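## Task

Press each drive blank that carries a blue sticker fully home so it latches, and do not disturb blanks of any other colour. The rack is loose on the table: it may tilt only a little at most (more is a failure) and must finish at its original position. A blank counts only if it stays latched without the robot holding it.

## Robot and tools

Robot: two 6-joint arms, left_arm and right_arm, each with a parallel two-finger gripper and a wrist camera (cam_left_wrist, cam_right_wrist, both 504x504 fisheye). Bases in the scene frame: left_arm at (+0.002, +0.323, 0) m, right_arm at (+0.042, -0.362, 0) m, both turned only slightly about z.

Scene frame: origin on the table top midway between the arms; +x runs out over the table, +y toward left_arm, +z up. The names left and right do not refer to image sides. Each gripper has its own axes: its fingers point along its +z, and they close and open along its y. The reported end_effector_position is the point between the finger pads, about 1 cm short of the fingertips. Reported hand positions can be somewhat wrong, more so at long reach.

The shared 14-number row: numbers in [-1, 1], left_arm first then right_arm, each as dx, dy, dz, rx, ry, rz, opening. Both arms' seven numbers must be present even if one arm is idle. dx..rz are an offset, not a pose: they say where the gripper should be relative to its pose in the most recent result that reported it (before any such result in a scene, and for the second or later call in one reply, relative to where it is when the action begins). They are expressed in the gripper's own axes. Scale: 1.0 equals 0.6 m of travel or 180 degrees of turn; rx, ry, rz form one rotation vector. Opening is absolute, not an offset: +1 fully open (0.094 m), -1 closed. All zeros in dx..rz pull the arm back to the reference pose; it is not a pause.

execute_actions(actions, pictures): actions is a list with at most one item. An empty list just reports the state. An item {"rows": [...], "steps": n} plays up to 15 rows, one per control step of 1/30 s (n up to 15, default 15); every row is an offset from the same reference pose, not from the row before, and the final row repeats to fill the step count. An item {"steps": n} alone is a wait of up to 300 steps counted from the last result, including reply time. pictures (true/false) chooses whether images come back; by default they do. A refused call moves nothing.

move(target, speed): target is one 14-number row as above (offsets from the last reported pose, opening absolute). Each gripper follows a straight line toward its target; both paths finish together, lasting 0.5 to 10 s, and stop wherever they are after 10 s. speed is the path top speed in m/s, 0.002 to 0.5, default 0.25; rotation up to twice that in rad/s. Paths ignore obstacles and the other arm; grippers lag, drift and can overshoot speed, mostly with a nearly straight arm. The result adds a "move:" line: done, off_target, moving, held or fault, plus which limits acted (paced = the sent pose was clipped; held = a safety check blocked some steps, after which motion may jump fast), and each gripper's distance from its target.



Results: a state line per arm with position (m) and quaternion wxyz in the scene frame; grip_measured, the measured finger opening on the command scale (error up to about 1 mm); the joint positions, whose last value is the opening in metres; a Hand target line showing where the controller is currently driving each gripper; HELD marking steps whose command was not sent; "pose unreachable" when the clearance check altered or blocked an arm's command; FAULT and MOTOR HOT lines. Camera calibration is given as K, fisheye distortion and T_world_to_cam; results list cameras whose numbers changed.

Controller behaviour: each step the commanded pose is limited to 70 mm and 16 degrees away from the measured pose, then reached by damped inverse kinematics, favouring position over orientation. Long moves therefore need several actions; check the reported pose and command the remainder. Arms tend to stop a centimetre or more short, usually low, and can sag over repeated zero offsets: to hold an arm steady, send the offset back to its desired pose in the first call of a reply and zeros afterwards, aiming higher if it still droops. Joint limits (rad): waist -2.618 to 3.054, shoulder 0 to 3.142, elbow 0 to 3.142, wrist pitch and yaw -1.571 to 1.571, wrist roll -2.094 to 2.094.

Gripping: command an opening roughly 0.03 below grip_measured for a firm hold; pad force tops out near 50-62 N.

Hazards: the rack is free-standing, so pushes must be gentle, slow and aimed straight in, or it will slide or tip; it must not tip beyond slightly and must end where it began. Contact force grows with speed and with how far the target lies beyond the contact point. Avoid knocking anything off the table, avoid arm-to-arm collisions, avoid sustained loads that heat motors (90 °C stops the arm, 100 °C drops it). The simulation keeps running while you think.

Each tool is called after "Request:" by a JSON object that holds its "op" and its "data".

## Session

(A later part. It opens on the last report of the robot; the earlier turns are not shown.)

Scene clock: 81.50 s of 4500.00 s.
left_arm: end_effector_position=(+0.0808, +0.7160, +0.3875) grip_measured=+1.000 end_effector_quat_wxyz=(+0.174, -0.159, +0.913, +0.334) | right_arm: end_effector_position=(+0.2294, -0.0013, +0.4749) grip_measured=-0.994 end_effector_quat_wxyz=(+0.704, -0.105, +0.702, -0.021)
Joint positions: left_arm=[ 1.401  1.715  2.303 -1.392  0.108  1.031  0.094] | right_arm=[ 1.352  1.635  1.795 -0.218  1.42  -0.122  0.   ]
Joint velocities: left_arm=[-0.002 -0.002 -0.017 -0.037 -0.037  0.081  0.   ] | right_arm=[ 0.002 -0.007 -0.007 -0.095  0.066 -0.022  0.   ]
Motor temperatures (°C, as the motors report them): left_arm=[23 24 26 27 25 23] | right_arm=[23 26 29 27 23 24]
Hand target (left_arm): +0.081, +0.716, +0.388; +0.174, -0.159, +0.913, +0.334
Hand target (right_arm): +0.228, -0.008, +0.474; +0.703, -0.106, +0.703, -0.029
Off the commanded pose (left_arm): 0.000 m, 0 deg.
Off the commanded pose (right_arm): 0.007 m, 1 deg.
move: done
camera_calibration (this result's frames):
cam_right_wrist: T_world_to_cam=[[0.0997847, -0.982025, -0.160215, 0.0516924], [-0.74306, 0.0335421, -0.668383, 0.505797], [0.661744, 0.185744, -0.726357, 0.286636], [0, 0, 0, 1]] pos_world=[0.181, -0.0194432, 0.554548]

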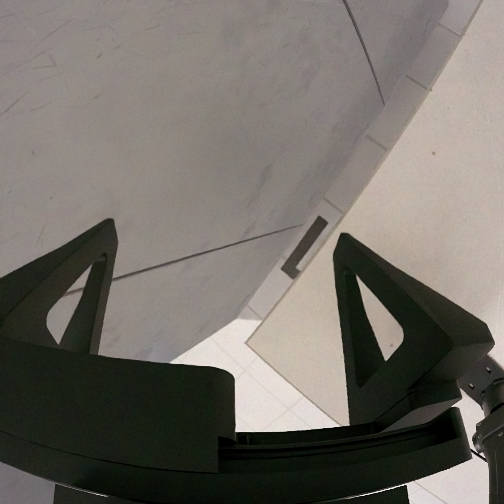

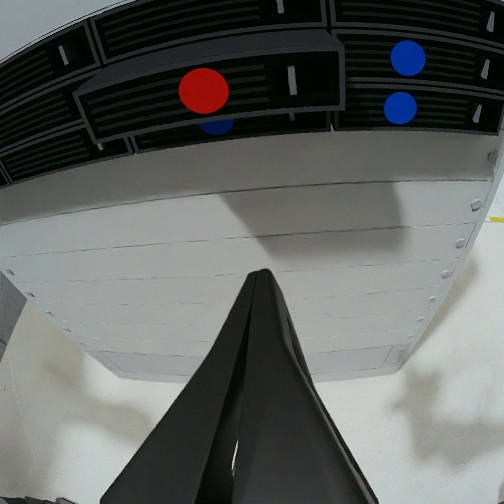

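Request:
{"op": "move", "data": {"target": [0,0,0,0,0,0,1,0,0.045,0.11,0,0,0,-1]}}

Request:
{"op": "move", "data": {"target": [0,0,0,0,0,0,1,-0.005,0,0.085,0,0,0,-1], "speed": 0.03}}

Request:
{"op": "move", "data": {"target": [0,0,0,0,0,0,1,0.06,0,-0.16,0,0,0,-1], "speed": 0.15}}

Scene clock: 87.17 s of 4500.00 s.
left_arm: end_effector_position=(+0.0808, +0.7160, +0.3875) grip_measured=+1.000 end_effector_quat_wxyz=(+0.174, -0.159, +0.913, +0.334) | right_arm: end_effector_position=(+0.2903, +0.0362, +0.4554) grip_measured=-0.994 end_effector_quat_wxyz=(+0.700, -0.117, +0.703, -0.036)
Joint positions: left_arm=[ 1.401  1.715  2.303 -1.392  0.108  1.031  0.094] | right_arm=[ 1.196  1.787  1.895 -0.163  1.269 -0.163  0.   ]
Joint velocities: left_arm=[-0.022 -0.027 -0.022 -0.022  0.051 -0.022  0.   ] | right_arm=[ 0.007 -0.002 -0.007 -0.037 -0.037 -0.007 -0.001]
Motor temperatures (°C, as the motors report them): left_arm=[23 25 26 27 25 23] | right_arm=[23 26 29 27 23 24]
Hand target (left_arm): +0.081, +0.716, +0.388; +0.174, -0.159, +0.913, +0.334
Hand target (right_arm): +0.290, +0.033, +0.470; +0.706, -0.105, +0.700, -0.021
Off the commanded pose (left_arm): 0.000 m, 0 deg.
Off the commanded pose (right_arm): 0.015 m, 2 deg.
After step 90, 1.67 s passed at rest.
move: off_target (right_arm)
camera_calibration (this result's frames):
cam_right_wrist: T_world_to_cam=[[0.0942778, -0.987914, -0.123036, 0.0641441], [-0.745361, 0.0118832, -0.666556, 0.537395], [0.659962, 0.154548, -0.735232, 0.23086], [0, 0, 0, 1]] pos_world=[0.242147, 0.021304, 0.535832]

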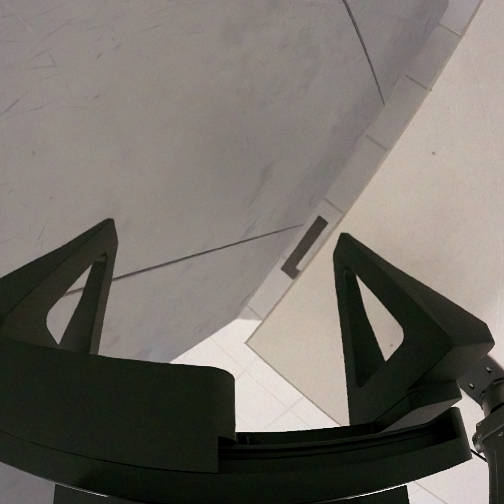

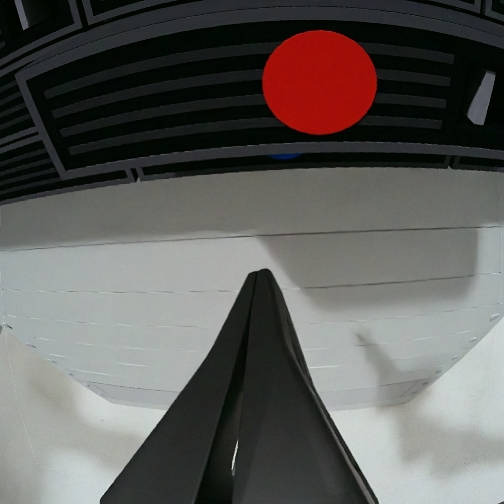

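Scene clock: 89.10 s of 4500.00 s.
left_arm: end_effector_position=(+0.0808, +0.7160, +0.3875) grip_measured=+1.000 end_effector_quat_wxyz=(+0.174, -0.159, +0.913, +0.334) | right_arm: end_effector_position=(+0.3324, +0.0426, +0.4490) grip_measured=-0.994 end_effector_quat_wxyz=(+0.698, -0.123, +0.704, -0.044)
Joint positions: left_arm=[ 1.401  1.715  2.303 -1.392  0.108  1.031  0.094] | right_arm=[ 1.097  1.851  1.954 -0.161  1.172 -0.183  0.   ]
Joint velocities: left_arm=[-0.002  0.007  0.002  0.022 -0.095 -0.051  0.   ] | right_arm=[ 0.012  0.007 -0.022  0.022  0.081 -0.022  0.002]
Motor temperatures (°C, as the motors report them): left_arm=[23 25 26 27 25 23] | right_arm=[23 27 29 27 23 24]
Hand target (left_arm): +0.081, +0.716, +0.388; +0.174, -0.159, +0.913, +0.334
Hand target (right_arm): +0.340, +0.042, +0.457; +0.702, -0.117, +0.702, -0.037
Off the commanded pose (left_arm): 0.000 m, 0 deg.
Off the commanded pose (right_arm): 0.012 m, 1 deg.
move: off_target (right_arm)
camera_calibration (this result's frames):
cam_right_wrist: T_world_to_cam=[[0.0914336, -0.990509, -0.102624, 0.0576159], [-0.747887, -0.000259932, -0.663825, 0.564544], [0.657498, 0.137447, -0.740813, 0.20147], [0, 0, 0, 1]] pos_world=[0.284481, 0.0295242, 0.529923]

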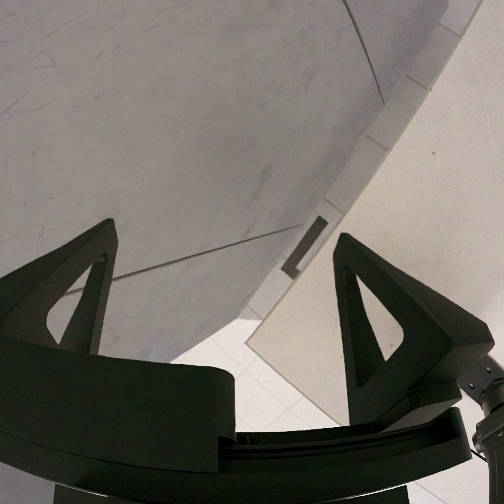

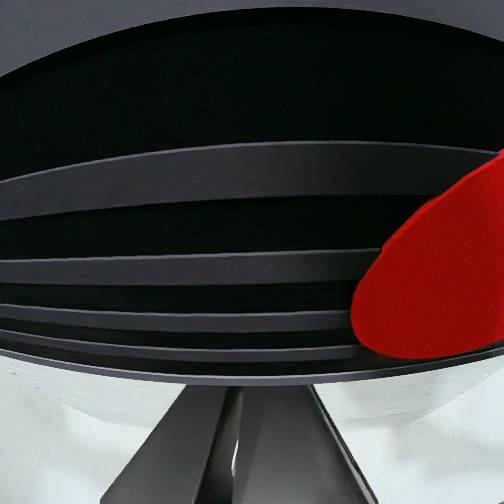

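Scene clock: 90.33 s of 4500.00 s.
left_arm: end_effector_position=(+0.0808, +0.7160, +0.3875) grip_measured=+1.000 end_effector_quat_wxyz=(+0.174, -0.159, +0.913, +0.334) | right_arm: end_effector_position=(+0.2388, +0.0328, +0.4124) grip_measured=-0.994 end_effector_quat_wxyz=(+0.694, -0.133, +0.706, -0.043)
Joint positions: left_arm=[ 1.401  1.715  2.303 -1.392  0.108  1.031  0.094] | right_arm=[ 1.329  1.71   1.675 -0.148  1.389 -0.067  0.   ]
Joint velocities: left_arm=[ 0.012 -0.007  0.002  0.066 -0.037 -0.051  0.   ] | right_arm=[ 0.017 -0.012 -0.007  0.007  0.037  0.037 -0.001]
Motor temperatures (°C, as the motors report them): left_arm=[23 25 26 27 25 23] | right_arm=[23 27 29 27 23 24]
Hand target (left_arm): +0.081, +0.716, +0.388; +0.174, -0.159, +0.913, +0.334
Hand target (right_arm): +0.238, +0.024, +0.416; +0.695, -0.123, +0.707, -0.043
Off the commanded pose (left_arm): 0.000 m, 0 deg.
Off the commanded pose (right_arm): 0.010 m, 1 deg.
move: done
camera_calibration (this result's frames):
cam_right_wrist: T_world_to_cam=[[0.10403, -0.990441, -0.0905801, 0.0447265], [-0.753632, -0.0190696, -0.65702, 0.469448], [0.649012, 0.136614, -0.748411, 0.242431], [0, 0, 0, 1]] pos_world=[0.191797, 0.0201317, 0.493926]

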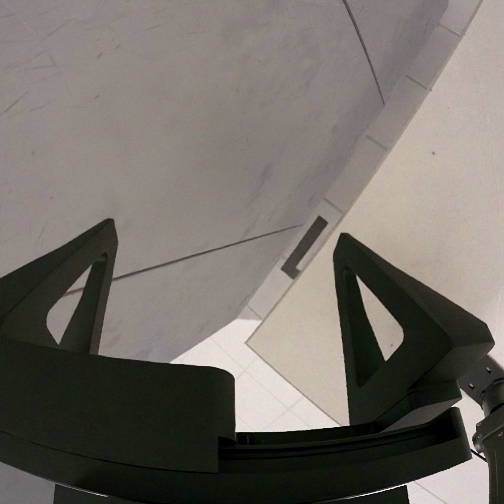

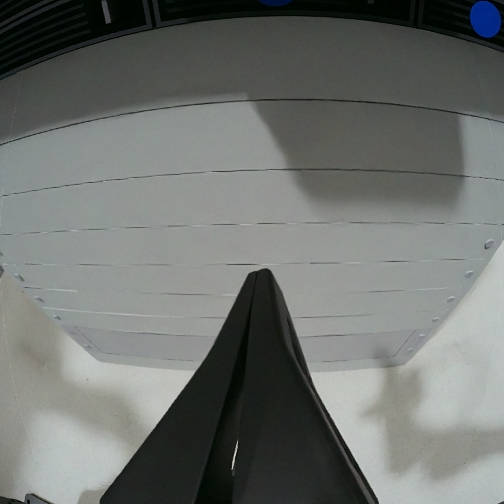

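Request:
{"op": "move", "data": {"target": [0,0,0,0,0,0,1,-0.12,-0.005,0.07,0,-0.11,0,-1]}}

Scene clock: 94.23 s of 4500.00 s.
left_arm: end_effector_position=(+0.0808, +0.7160, +0.3875) grip_measured=+1.000 end_effector_quat_wxyz=(+0.174, -0.159, +0.913, +0.334) | right_arm: end_effector_position=(+0.2774, +0.0508, +0.4841) grip_measured=-0.994 end_effector_quat_wxyz=(+0.802, -0.133, +0.581, -0.019)
Joint positions: left_arm=[ 1.401  1.715  2.303 -1.392  0.108  1.031  0.094] | right_arm=[ 1.204  1.79   1.598  0.873  1.094 -0.872  0.   ]
Joint velocities: left_arm=[-0.022  0.007 -0.007 -0.037 -0.022  0.022  0.   ] | right_arm=[-0.007  0.007 -0.022  0.022  0.007  0.022  0.   ]
Motor temperatures (°C, as the motors report them): left_arm=[23 25 26 27 25 23] | right_arm=[23 27 29 27 23 24]
Hand target (left_arm): +0.081, +0.716, +0.388; +0.174, -0.159, +0.913, +0.334
Hand target (right_arm): +0.280, +0.052, +0.482; +0.806, -0.137, +0.576, -0.021
Off the commanded pose (left_arm): 0.000 m, 0 deg.
Off the commanded pose (right_arm): 0.005 m, 1 deg.
move: done
camera_calibration (this result's frames):
cam_right_wrist: T_world_to_cam=[[0.210354, -0.973309, -0.0917639, 0.0352679], [-0.505067, -0.0278273, -0.862631, 0.576968], [0.837053, 0.227805, -0.49744, 0.0902187], [0, 0, 0, 1]] pos_world=[0.208471, 0.0298297, 0.545825]

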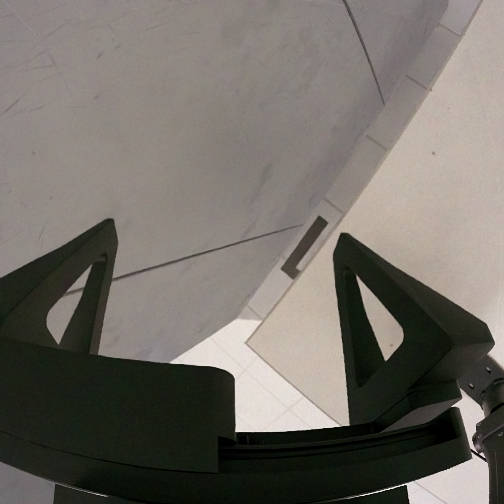

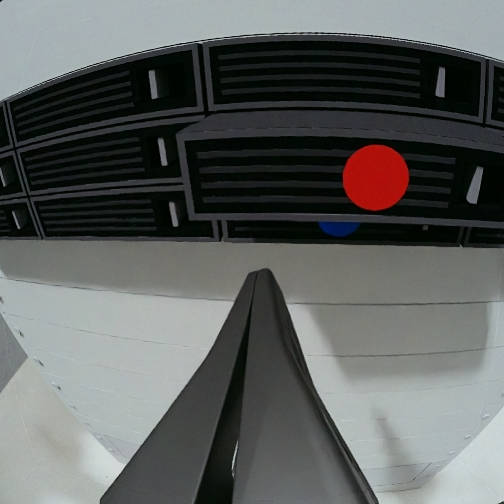

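Request:
{"op": "move", "data": {"target": [0,0,0,0,0,0,1,0.026,-0.037,0,0,0,0,-1]}}

Request:
{"op": "move", "data": {"target": [0,0,0,0,0,0,1,0.022,-0.012,0.088,0,0,0,-1], "speed": 0.03}}

Scene clock: 98.63 s of 4500.00 s.
left_arm: end_effector_position=(+0.0808, +0.7160, +0.3875) grip_measured=+1.000 end_effector_quat_wxyz=(+0.174, -0.159, +0.913, +0.334) | right_arm: end_effector_position=(+0.2855, +0.0322, +0.4702) grip_measured=-0.994 end_effector_quat_wxyz=(+0.798, -0.137, +0.586, -0.028)
Joint positions: left_arm=[ 1.401  1.715  2.303 -1.392  0.108  1.031  0.094] | right_arm=[ 1.177  1.721  1.479  0.876  1.086 -0.841  0.   ]
Joint velocities: left_arm=[ 0.027 -0.002  0.007  0.051  0.037 -0.051  0.   ] | right_arm=[-0.007  0.007 -0.017 -0.022 -0.095 -0.007  0.   ]
Motor temperatures (°C, as the motors report them): left_arm=[23 25 26 27 25 23] | right_arm=[23 27 28 27 23 24]
Hand target (left_arm): +0.081, +0.716, +0.388; +0.174, -0.159, +0.913, +0.334
Hand target (right_arm): +0.285, +0.027, +0.475; +0.803, -0.133, +0.581, -0.020
Off the commanded pose (left_arm): 0.000 m, 0 deg.
Off the commanded pose (right_arm): 0.007 m, 1 deg.
After step 90, 0.57 s passed at rest.
move: done
camera_calibration (this result's frames):
cam_right_wrist: T_world_to_cam=[[0.197678, -0.977304, -0.0761562, 0.0106356], [-0.513721, -0.0371164, -0.857154, 0.568792], [0.834874, 0.208564, -0.509399, 0.0875826], [0, 0, 0, 1]] pos_world=[0.216978, 0.0132392, 0.532967]

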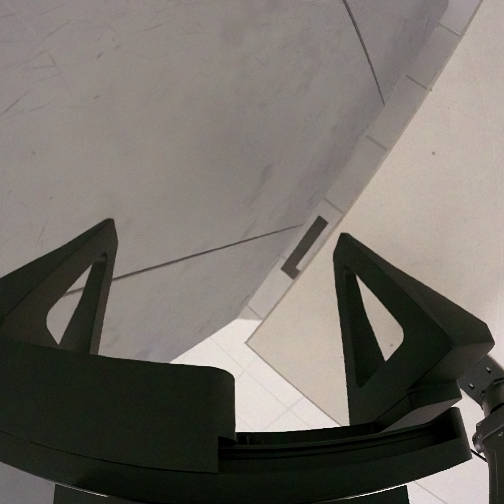

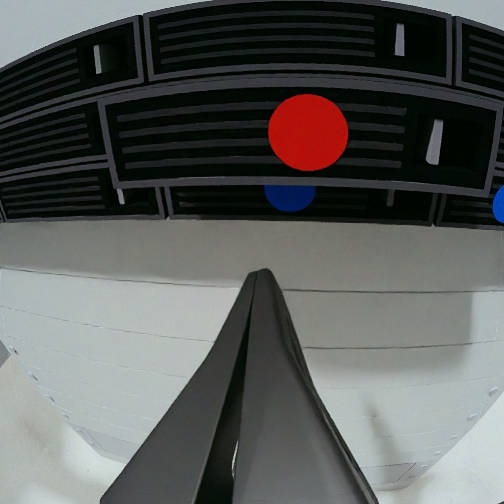

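Scene clock: 100.70 s of 4500.00 s.
left_arm: end_effector_position=(+0.0808, +0.7160, +0.3875) grip_measured=+1.000 end_effector_quat_wxyz=(+0.174, -0.159, +0.913, +0.334) | right_arm: end_effector_position=(+0.3311, +0.0314, +0.4666) grip_measured=-0.994 end_effector_quat_wxyz=(+0.796, -0.138, +0.589, -0.033)
Joint positions: left_arm=[ 1.401  1.715  2.303 -1.392  0.108  1.031  0.094] | right_arm=[ 1.061  1.749  1.53   0.736  0.997 -0.718  0.   ]
Joint velocities: left_arm=[ 0.007 -0.002  0.002 -0.007  0.007 -0.095  0.   ] | right_arm=[-0.022 -0.012  0.007 -0.007 -0.095  0.022 -0.   ]
Motor temperatures (°C, as the motors report them): left_arm=[23 25 26 28 25 23] | right_arm=[23 27 29 27 23 24]
Hand target (left_arm): +0.081, +0.716, +0.388; +0.174, -0.159, +0.913, +0.334
Hand target (right_arm): +0.339, +0.033, +0.475; +0.800, -0.137, +0.584, -0.029
Off the commanded pose (left_arm): 0.000 m, 0 deg.
Off the commanded pose (right_arm): 0.012 m, 1 deg.
move: off_target (right_arm)
camera_calibration (this result's frames):
cam_right_wrist: T_world_to_cam=[[0.189818, -0.979384, -0.0691148, -0.0000764262], [-0.519613, -0.0404809, -0.853442, 0.589372], [0.83305, 0.197912, -0.516584, 0.0521785], [0, 0, 0, 1]] pos_world=[0.262792, 0.0134567, 0.529944]

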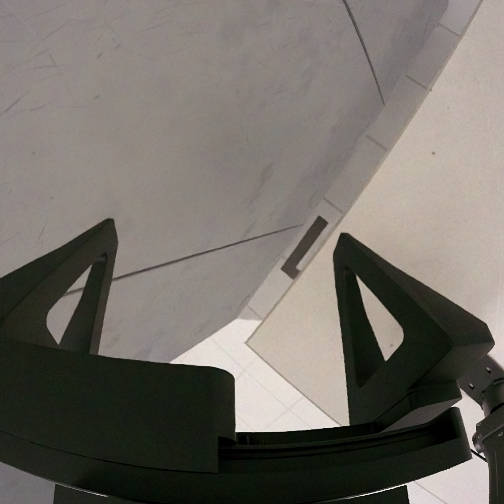

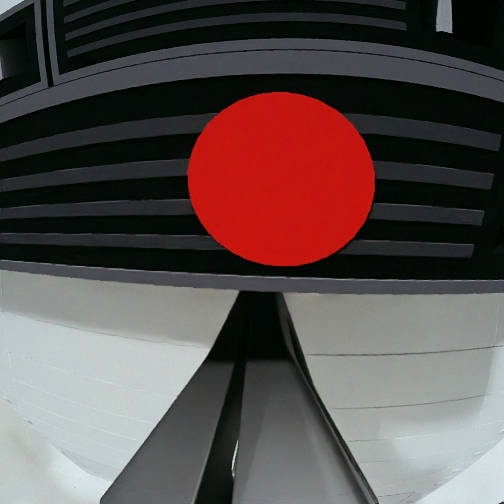

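Request:
{"op": "move", "data": {"target": [0,0,0,0,0,0,1,-0.04,0,-0.035,0,0,0,-1]}}

Request:
{"op": "move", "data": {"target": [0,0,0,0,0,0,1,0.012,-0.008,0.06,0,0,0,-1], "speed": 0.03}}

Request:
{"op": "move", "data": {"target": [0,0,0,0,0,0,1,0,0,-0.2,0,0,0,-1], "speed": 0.15}}

Scene clock: 104.07 s of 4500.00 s.
left_arm: end_effector_position=(+0.0808, +0.7160, +0.3875) grip_measured=+1.000 end_effector_quat_wxyz=(+0.174, -0.159, +0.913, +0.334) | right_arm: end_effector_position=(+0.3080, +0.0410, +0.4623) grip_measured=-0.994 end_effector_quat_wxyz=(+0.788, -0.157, +0.594, -0.044)
Joint positions: left_arm=[ 1.401  1.715  2.303 -1.392  0.108  1.031  0.094] | right_arm=[ 1.126  1.749  1.53   0.735  1.052 -0.773  0.   ]
Joint velocities: left_arm=[-0.012  0.007  0.007 -0.007  0.022 -0.051  0.   ] | right_arm=[ 0.007  0.007  0.027 -0.022  0.051 -0.037 -0.   ]
Motor temperatures (°C, as the motors report them): left_arm=[23 25 26 28 25 23] | right_arm=[23 27 29 27 23 24]
Hand target (left_arm): +0.081, +0.716, +0.388; +0.174, -0.159, +0.913, +0.334
Hand target (right_arm): +0.304, +0.032, +0.482; +0.795, -0.138, +0.590, -0.033
Off the commanded pose (left_arm): 0.000 m, 0 deg.
Off the commanded pose (right_arm): 0.023 m, 3 deg.
move: off_target (right_arm)
camera_calibration (this result's frames):
cam_right_wrist: T_world_to_cam=[[0.191683, -0.981042, -0.0285274, -0.00588172], [-0.533172, -0.0796837, -0.842246, 0.574727], [0.824006, 0.176655, -0.538338, 0.0810657], [0, 0, 0, 1]] pos_world=[0.240757, 0.0257055, 0.527535]

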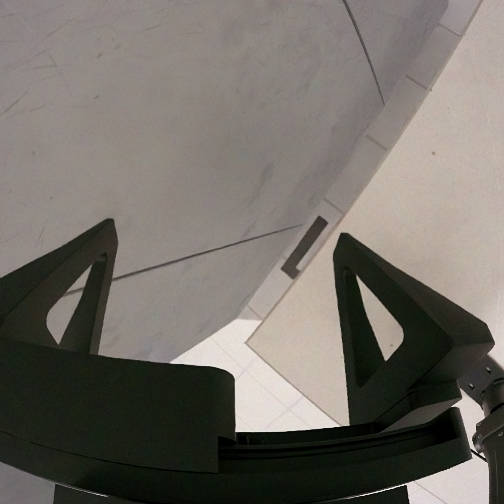

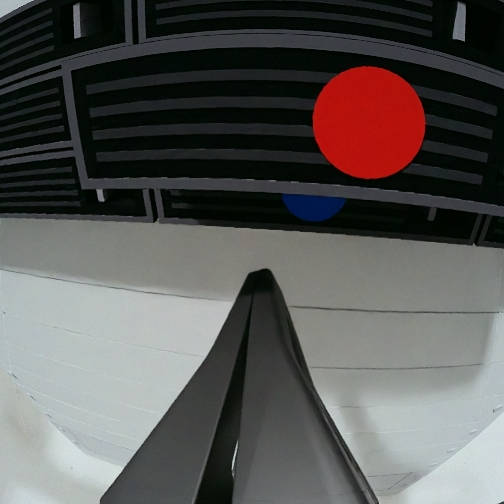

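Scene clock: 105.53 s of 4500.00 s.
left_arm: end_effector_position=(+0.0808, +0.7160, +0.3875) grip_measured=+1.000 end_effector_quat_wxyz=(+0.174, -0.159, +0.913, +0.334) | right_arm: end_effector_position=(+0.3311, +0.0423, +0.4525) grip_measured=-0.994 end_effector_quat_wxyz=(+0.780, -0.165, +0.602, -0.054)
Joint positions: left_arm=[ 1.401  1.715  2.303 -1.392  0.108  1.031  0.094] | right_arm=[ 1.072  1.769  1.552  0.652  1.017 -0.714  0.   ]
Joint velocities: left_arm=[ 0.022  0.007  0.002  0.066  0.037 -0.007  0.   ] | right_arm=[-0.002  0.012 -0.012 -0.066 -0.022 -0.022 -0.   ]
Motor temperatures (°C, as the motors report them): left_arm=[23 25 26 28 25 23] | right_arm=[23 27 29 27 23 24]
Hand target (left_arm): +0.081, +0.716, +0.388; +0.174, -0.159, +0.913, +0.334
Hand target (right_arm): +0.343, +0.041, +0.466; +0.789, -0.157, +0.593, -0.045
Off the commanded pose (left_arm): 0.000 m, 0 deg.
Off the commanded pose (right_arm): 0.019 m, 2 deg.
move: off_target (right_arm)
camera_calibration (this result's frames):
cam_right_wrist: T_world_to_cam=[[0.182747, -0.983141, -0.00605461, -0.0164547], [-0.549827, -0.0970928, -0.829616, 0.579394], [0.815042, 0.154938, -0.558301, 0.0694106], [0, 0, 0, 1]] pos_world=[0.265001, 0.0293233, 0.519327]

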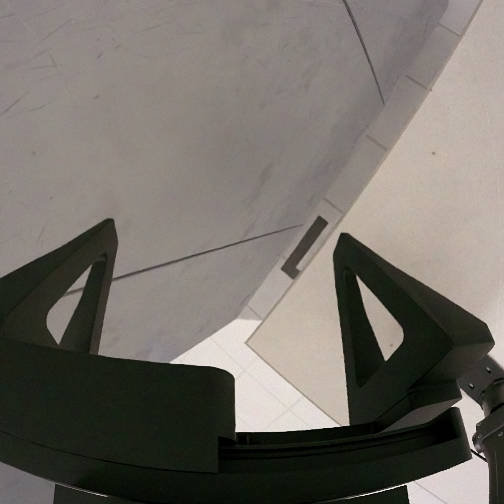

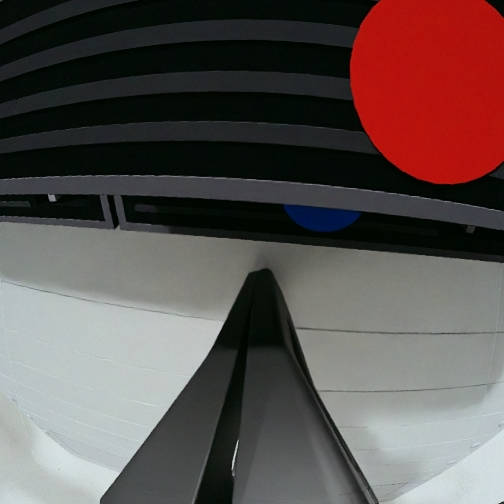

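Scene clock: 107.13 s of 4500.00 s.
left_arm: end_effector_position=(+0.0808, +0.7160, +0.3875) grip_measured=+1.000 end_effector_quat_wxyz=(+0.174, -0.159, +0.913, +0.334) | right_arm: end_effector_position=(+0.2191, +0.0193, +0.4277) grip_measured=-0.994 end_effector_quat_wxyz=(+0.776, -0.164, +0.607, -0.052)
Joint positions: left_arm=[ 1.401  1.715  2.303 -1.392  0.108  1.031  0.094] | right_arm=[ 1.365  1.675  1.275  1.181  1.27  -1.088  0.   ]
Joint velocities: left_arm=[-0.002  0.002  0.002 -0.007 -0.066 -0.022  0.   ] | right_arm=[ 0.012 -0.022 -0.017 -0.037 -0.081 -0.066  0.   ]
Motor temperatures (°C, as the motors report them): left_arm=[23 25 26 28 25 23] | right_arm=[23 27 29 27 23 24]
Hand target (left_arm): +0.081, +0.716, +0.388; +0.174, -0.159, +0.913, +0.334
Hand target (right_arm): +0.218, +0.018, +0.425; +0.776, -0.166, +0.606, -0.052
Off the commanded pose (left_arm): 0.000 m, 0 deg.
Off the commanded pose (right_arm): 0.003 m, 1 deg.
move: done
camera_calibration (this result's frames):
cam_right_wrist: T_world_to_cam=[[0.18315, -0.983003, -0.0127327, -0.0159057], [-0.561902, -0.0940465, -0.82184, 0.494281], [0.806673, 0.157674, -0.569576, 0.157034], [0, 0, 0, 1]] pos_world=[0.153976, 0.0060899, 0.49546]

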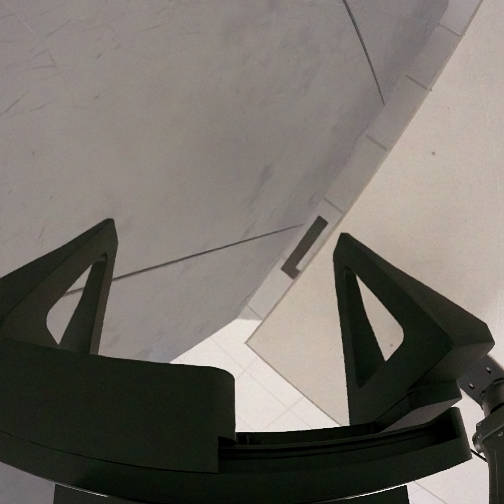

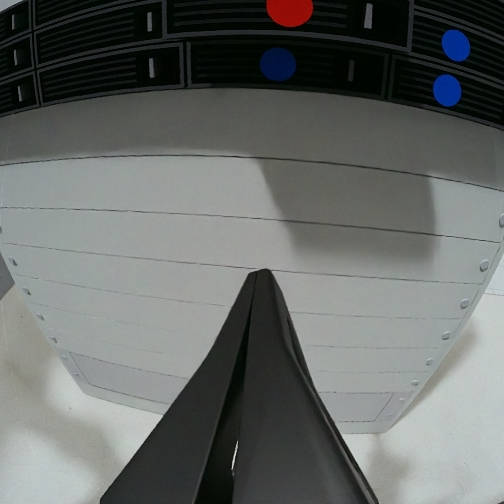

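Request:
{"op": "zoom_image", "data": {"camera": "cam_right_wrist", "region": [100,0,504,140]}}

Region (100, 0, 504, 140) of cam_right_wrist's 504x504 image, scaled by 1.248, with more detail than that image has; it fills the top 175 rows of this view, and the rest is white.

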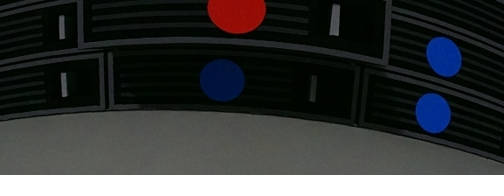

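Request:
{"op": "move", "data": {"target": [0,0,0,0,0,0,1,-0.06,-0.032,0.135,0,0,0,-1]}}

Scene clock: 112.63 s of 4500.00 s.
left_arm: end_effector_position=(+0.0808, +0.7160, +0.3875) grip_measured=+1.000 end_effector_quat_wxyz=(+0.174, -0.159, +0.913, +0.334) | right_arm: end_effector_position=(+0.2882, +0.0257, +0.4752) grip_measured=-0.994 end_effector_quat_wxyz=(+0.774, -0.168, +0.608, -0.064)
Joint positions: left_arm=[ 1.401  1.715  2.303 -1.392  0.108  1.031  0.094] | right_arm=[ 1.175  1.683  1.538  0.642  1.126 -0.807  0.   ]
Joint velocities: left_arm=[ 0.007 -0.002 -0.002 -0.022 -0.022 -0.007  0.   ] | right_arm=[-0.007 -0.012  0.017 -0.066 -0.051 -0.007 -0.   ]
Motor temperatures (°C, as the motors report them): left_arm=[23 25 26 28 25 23] | right_arm=[23 27 29 27 23 24]
Hand target (left_arm): +0.081, +0.716, +0.388; +0.174, -0.159, +0.913, +0.334
Hand target (right_arm): +0.288, +0.027, +0.485; +0.778, -0.164, +0.604, -0.053
Off the commanded pose (left_arm): 0.000 m, 0 deg.
Off the commanded pose (right_arm): 0.009 m, 1 deg.
After step 90, 1.33 s passed at rest.
move: done
camera_calibration (this result's frames):
cam_right_wrist: T_world_to_cam=[[0.168589, -0.985655, 0.00785125, -0.0272459], [-0.562777, -0.102792, -0.820193, 0.572446], [0.809234, 0.133857, -0.572033, 0.128391], [0, 0, 0, 1]] pos_world=[0.222854, 0.0148019, 0.543174]

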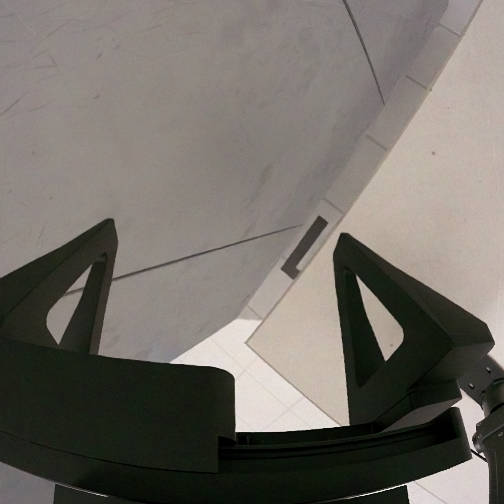

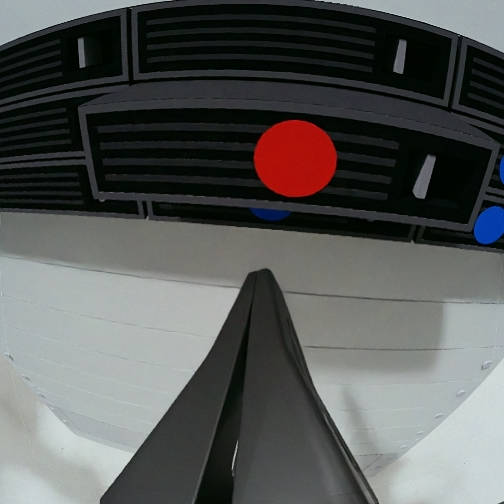

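Request:
{"op": "move", "data": {"target": [0,0,0,0,0,0,1,0.008,-0.023,0.09,0,0,0,-1], "speed": 0.03}}

Request:
{"op": "move", "data": {"target": [0,0,0,0,0,0,1,0.03,0,-0.2,0,0,0,-1], "speed": 0.15}}

Scene clock: 117.70 s of 4500.00 s.
left_arm: end_effector_position=(+0.0808, +0.7160, +0.3875) grip_measured=+1.000 end_effector_quat_wxyz=(+0.174, -0.159, +0.913, +0.334) | right_arm: end_effector_position=(+0.3203, +0.0229, +0.4746) grip_measured=-0.994 end_effector_quat_wxyz=(+0.766, -0.174, +0.615, -0.069)
Joint positions: left_arm=[ 1.401  1.715  2.303 -1.392  0.108  1.031  0.094] | right_arm=[ 1.09   1.694  1.593  0.485  1.059 -0.704  0.   ]
Joint velocities: left_arm=[ 0.022 -0.012 -0.002  0.007 -0.007  0.007  0.   ] | right_arm=[ 0.012 -0.017 -0.017 -0.037 -0.007 -0.051  0.   ]
Motor temperatures (°C, as the motors report them): left_arm=[23 25 26 28 25 23] | right_arm=[23 27 29 27 23 24]
Hand target (left_arm): +0.081, +0.716, +0.388; +0.174, -0.159, +0.913, +0.334
Hand target (right_arm): +0.340, +0.020, +0.486; +0.775, -0.168, +0.605, -0.065
Off the commanded pose (left_arm): 0.000 m, 0 deg.
Off the commanded pose (right_arm): 0.025 m, 2 deg.
move: off_target (right_arm)
camera_calibration (this result's frames):
cam_right_wrist: T_world_to_cam=[[0.164731, -0.986087, 0.0222652, -0.0410379], [-0.578958, -0.114944, -0.807215, 0.589063], [0.798544, 0.120082, -0.589838, 0.114585], [0, 0, 0, 1]] pos_world=[0.256301, 0.0134827, 0.544001]

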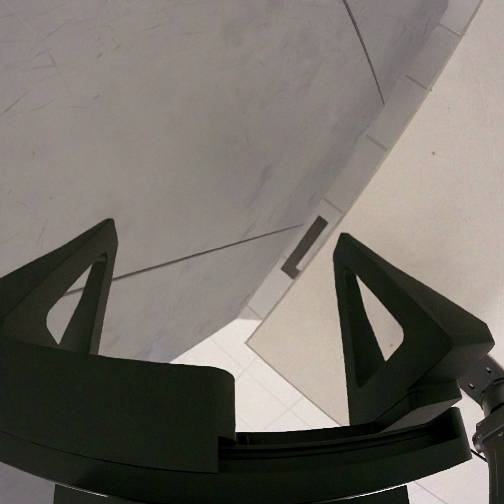

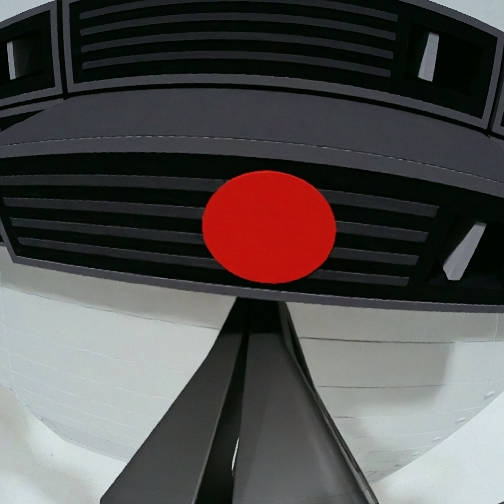

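Scene clock: 119.43 s of 4500.00 s.
left_arm: end_effector_position=(+0.0808, +0.7160, +0.3875) grip_measured=+1.000 end_effector_quat_wxyz=(+0.174, -0.159, +0.913, +0.334) | right_arm: end_effector_position=(+0.2119, -0.0076, +0.4410) grip_measured=-0.994 end_effector_quat_wxyz=(+0.762, -0.169, +0.621, -0.064)
Joint positions: left_arm=[ 1.401  1.715  2.303 -1.392  0.108  1.031  0.094] | right_arm=[ 1.391  1.575  1.248  1.111  1.327 -1.119  0.   ]
Joint velocities: left_arm=[-0.002 -0.017  0.007 -0.007 -0.007 -0.051  0.   ] | right_arm=[ 0.002 -0.022 -0.002  0.095  0.051 -0.051 -0.   ]
Motor temperatures (°C, as the motors report them): left_arm=[23 25 26 28 25 23] | right_arm=[23 27 29 27 23 24]
Hand target (left_arm): +0.081, +0.716, +0.388; +0.174, -0.159, +0.913, +0.334
Hand target (right_arm): +0.211, -0.006, +0.435; +0.762, -0.174, +0.620, -0.067
Off the commanded pose (left_arm): 0.000 m, 0 deg.
Off the commanded pose (right_arm): 0.007 m, 1 deg.
move: done
camera_calibration (this result's frames):
cam_right_wrist: T_world_to_cam=[[0.163428, -0.986533, 0.00666389, -0.045258], [-0.591653, -0.103414, -0.799533, 0.495095], [0.789454, 0.126724, -0.600586, 0.191725], [0, 0, 0, 1]] pos_world=[0.148963, -0.017745, 0.511294]

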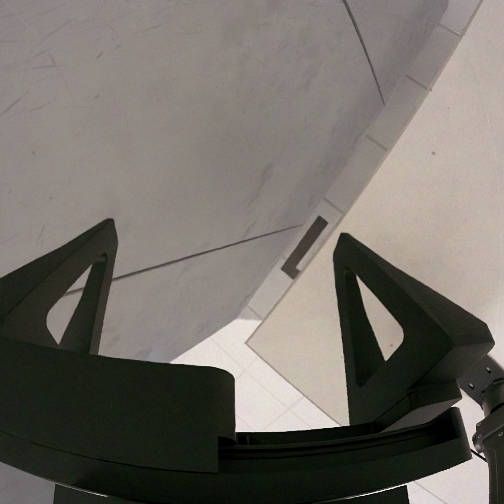

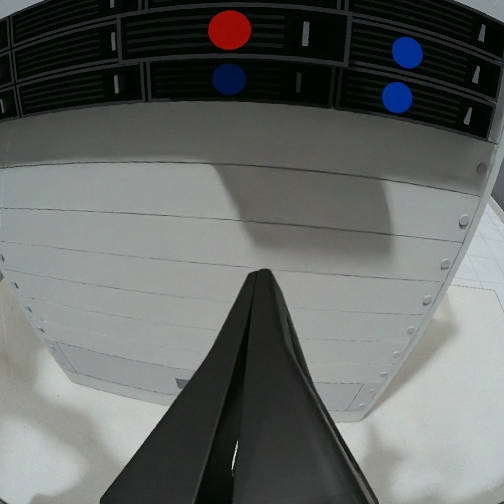

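Same stop with firm force; the drive is seated.

Request:
{"op": "finished_scene", "data": {"scene": 1}}

The scene is finished: the task was done.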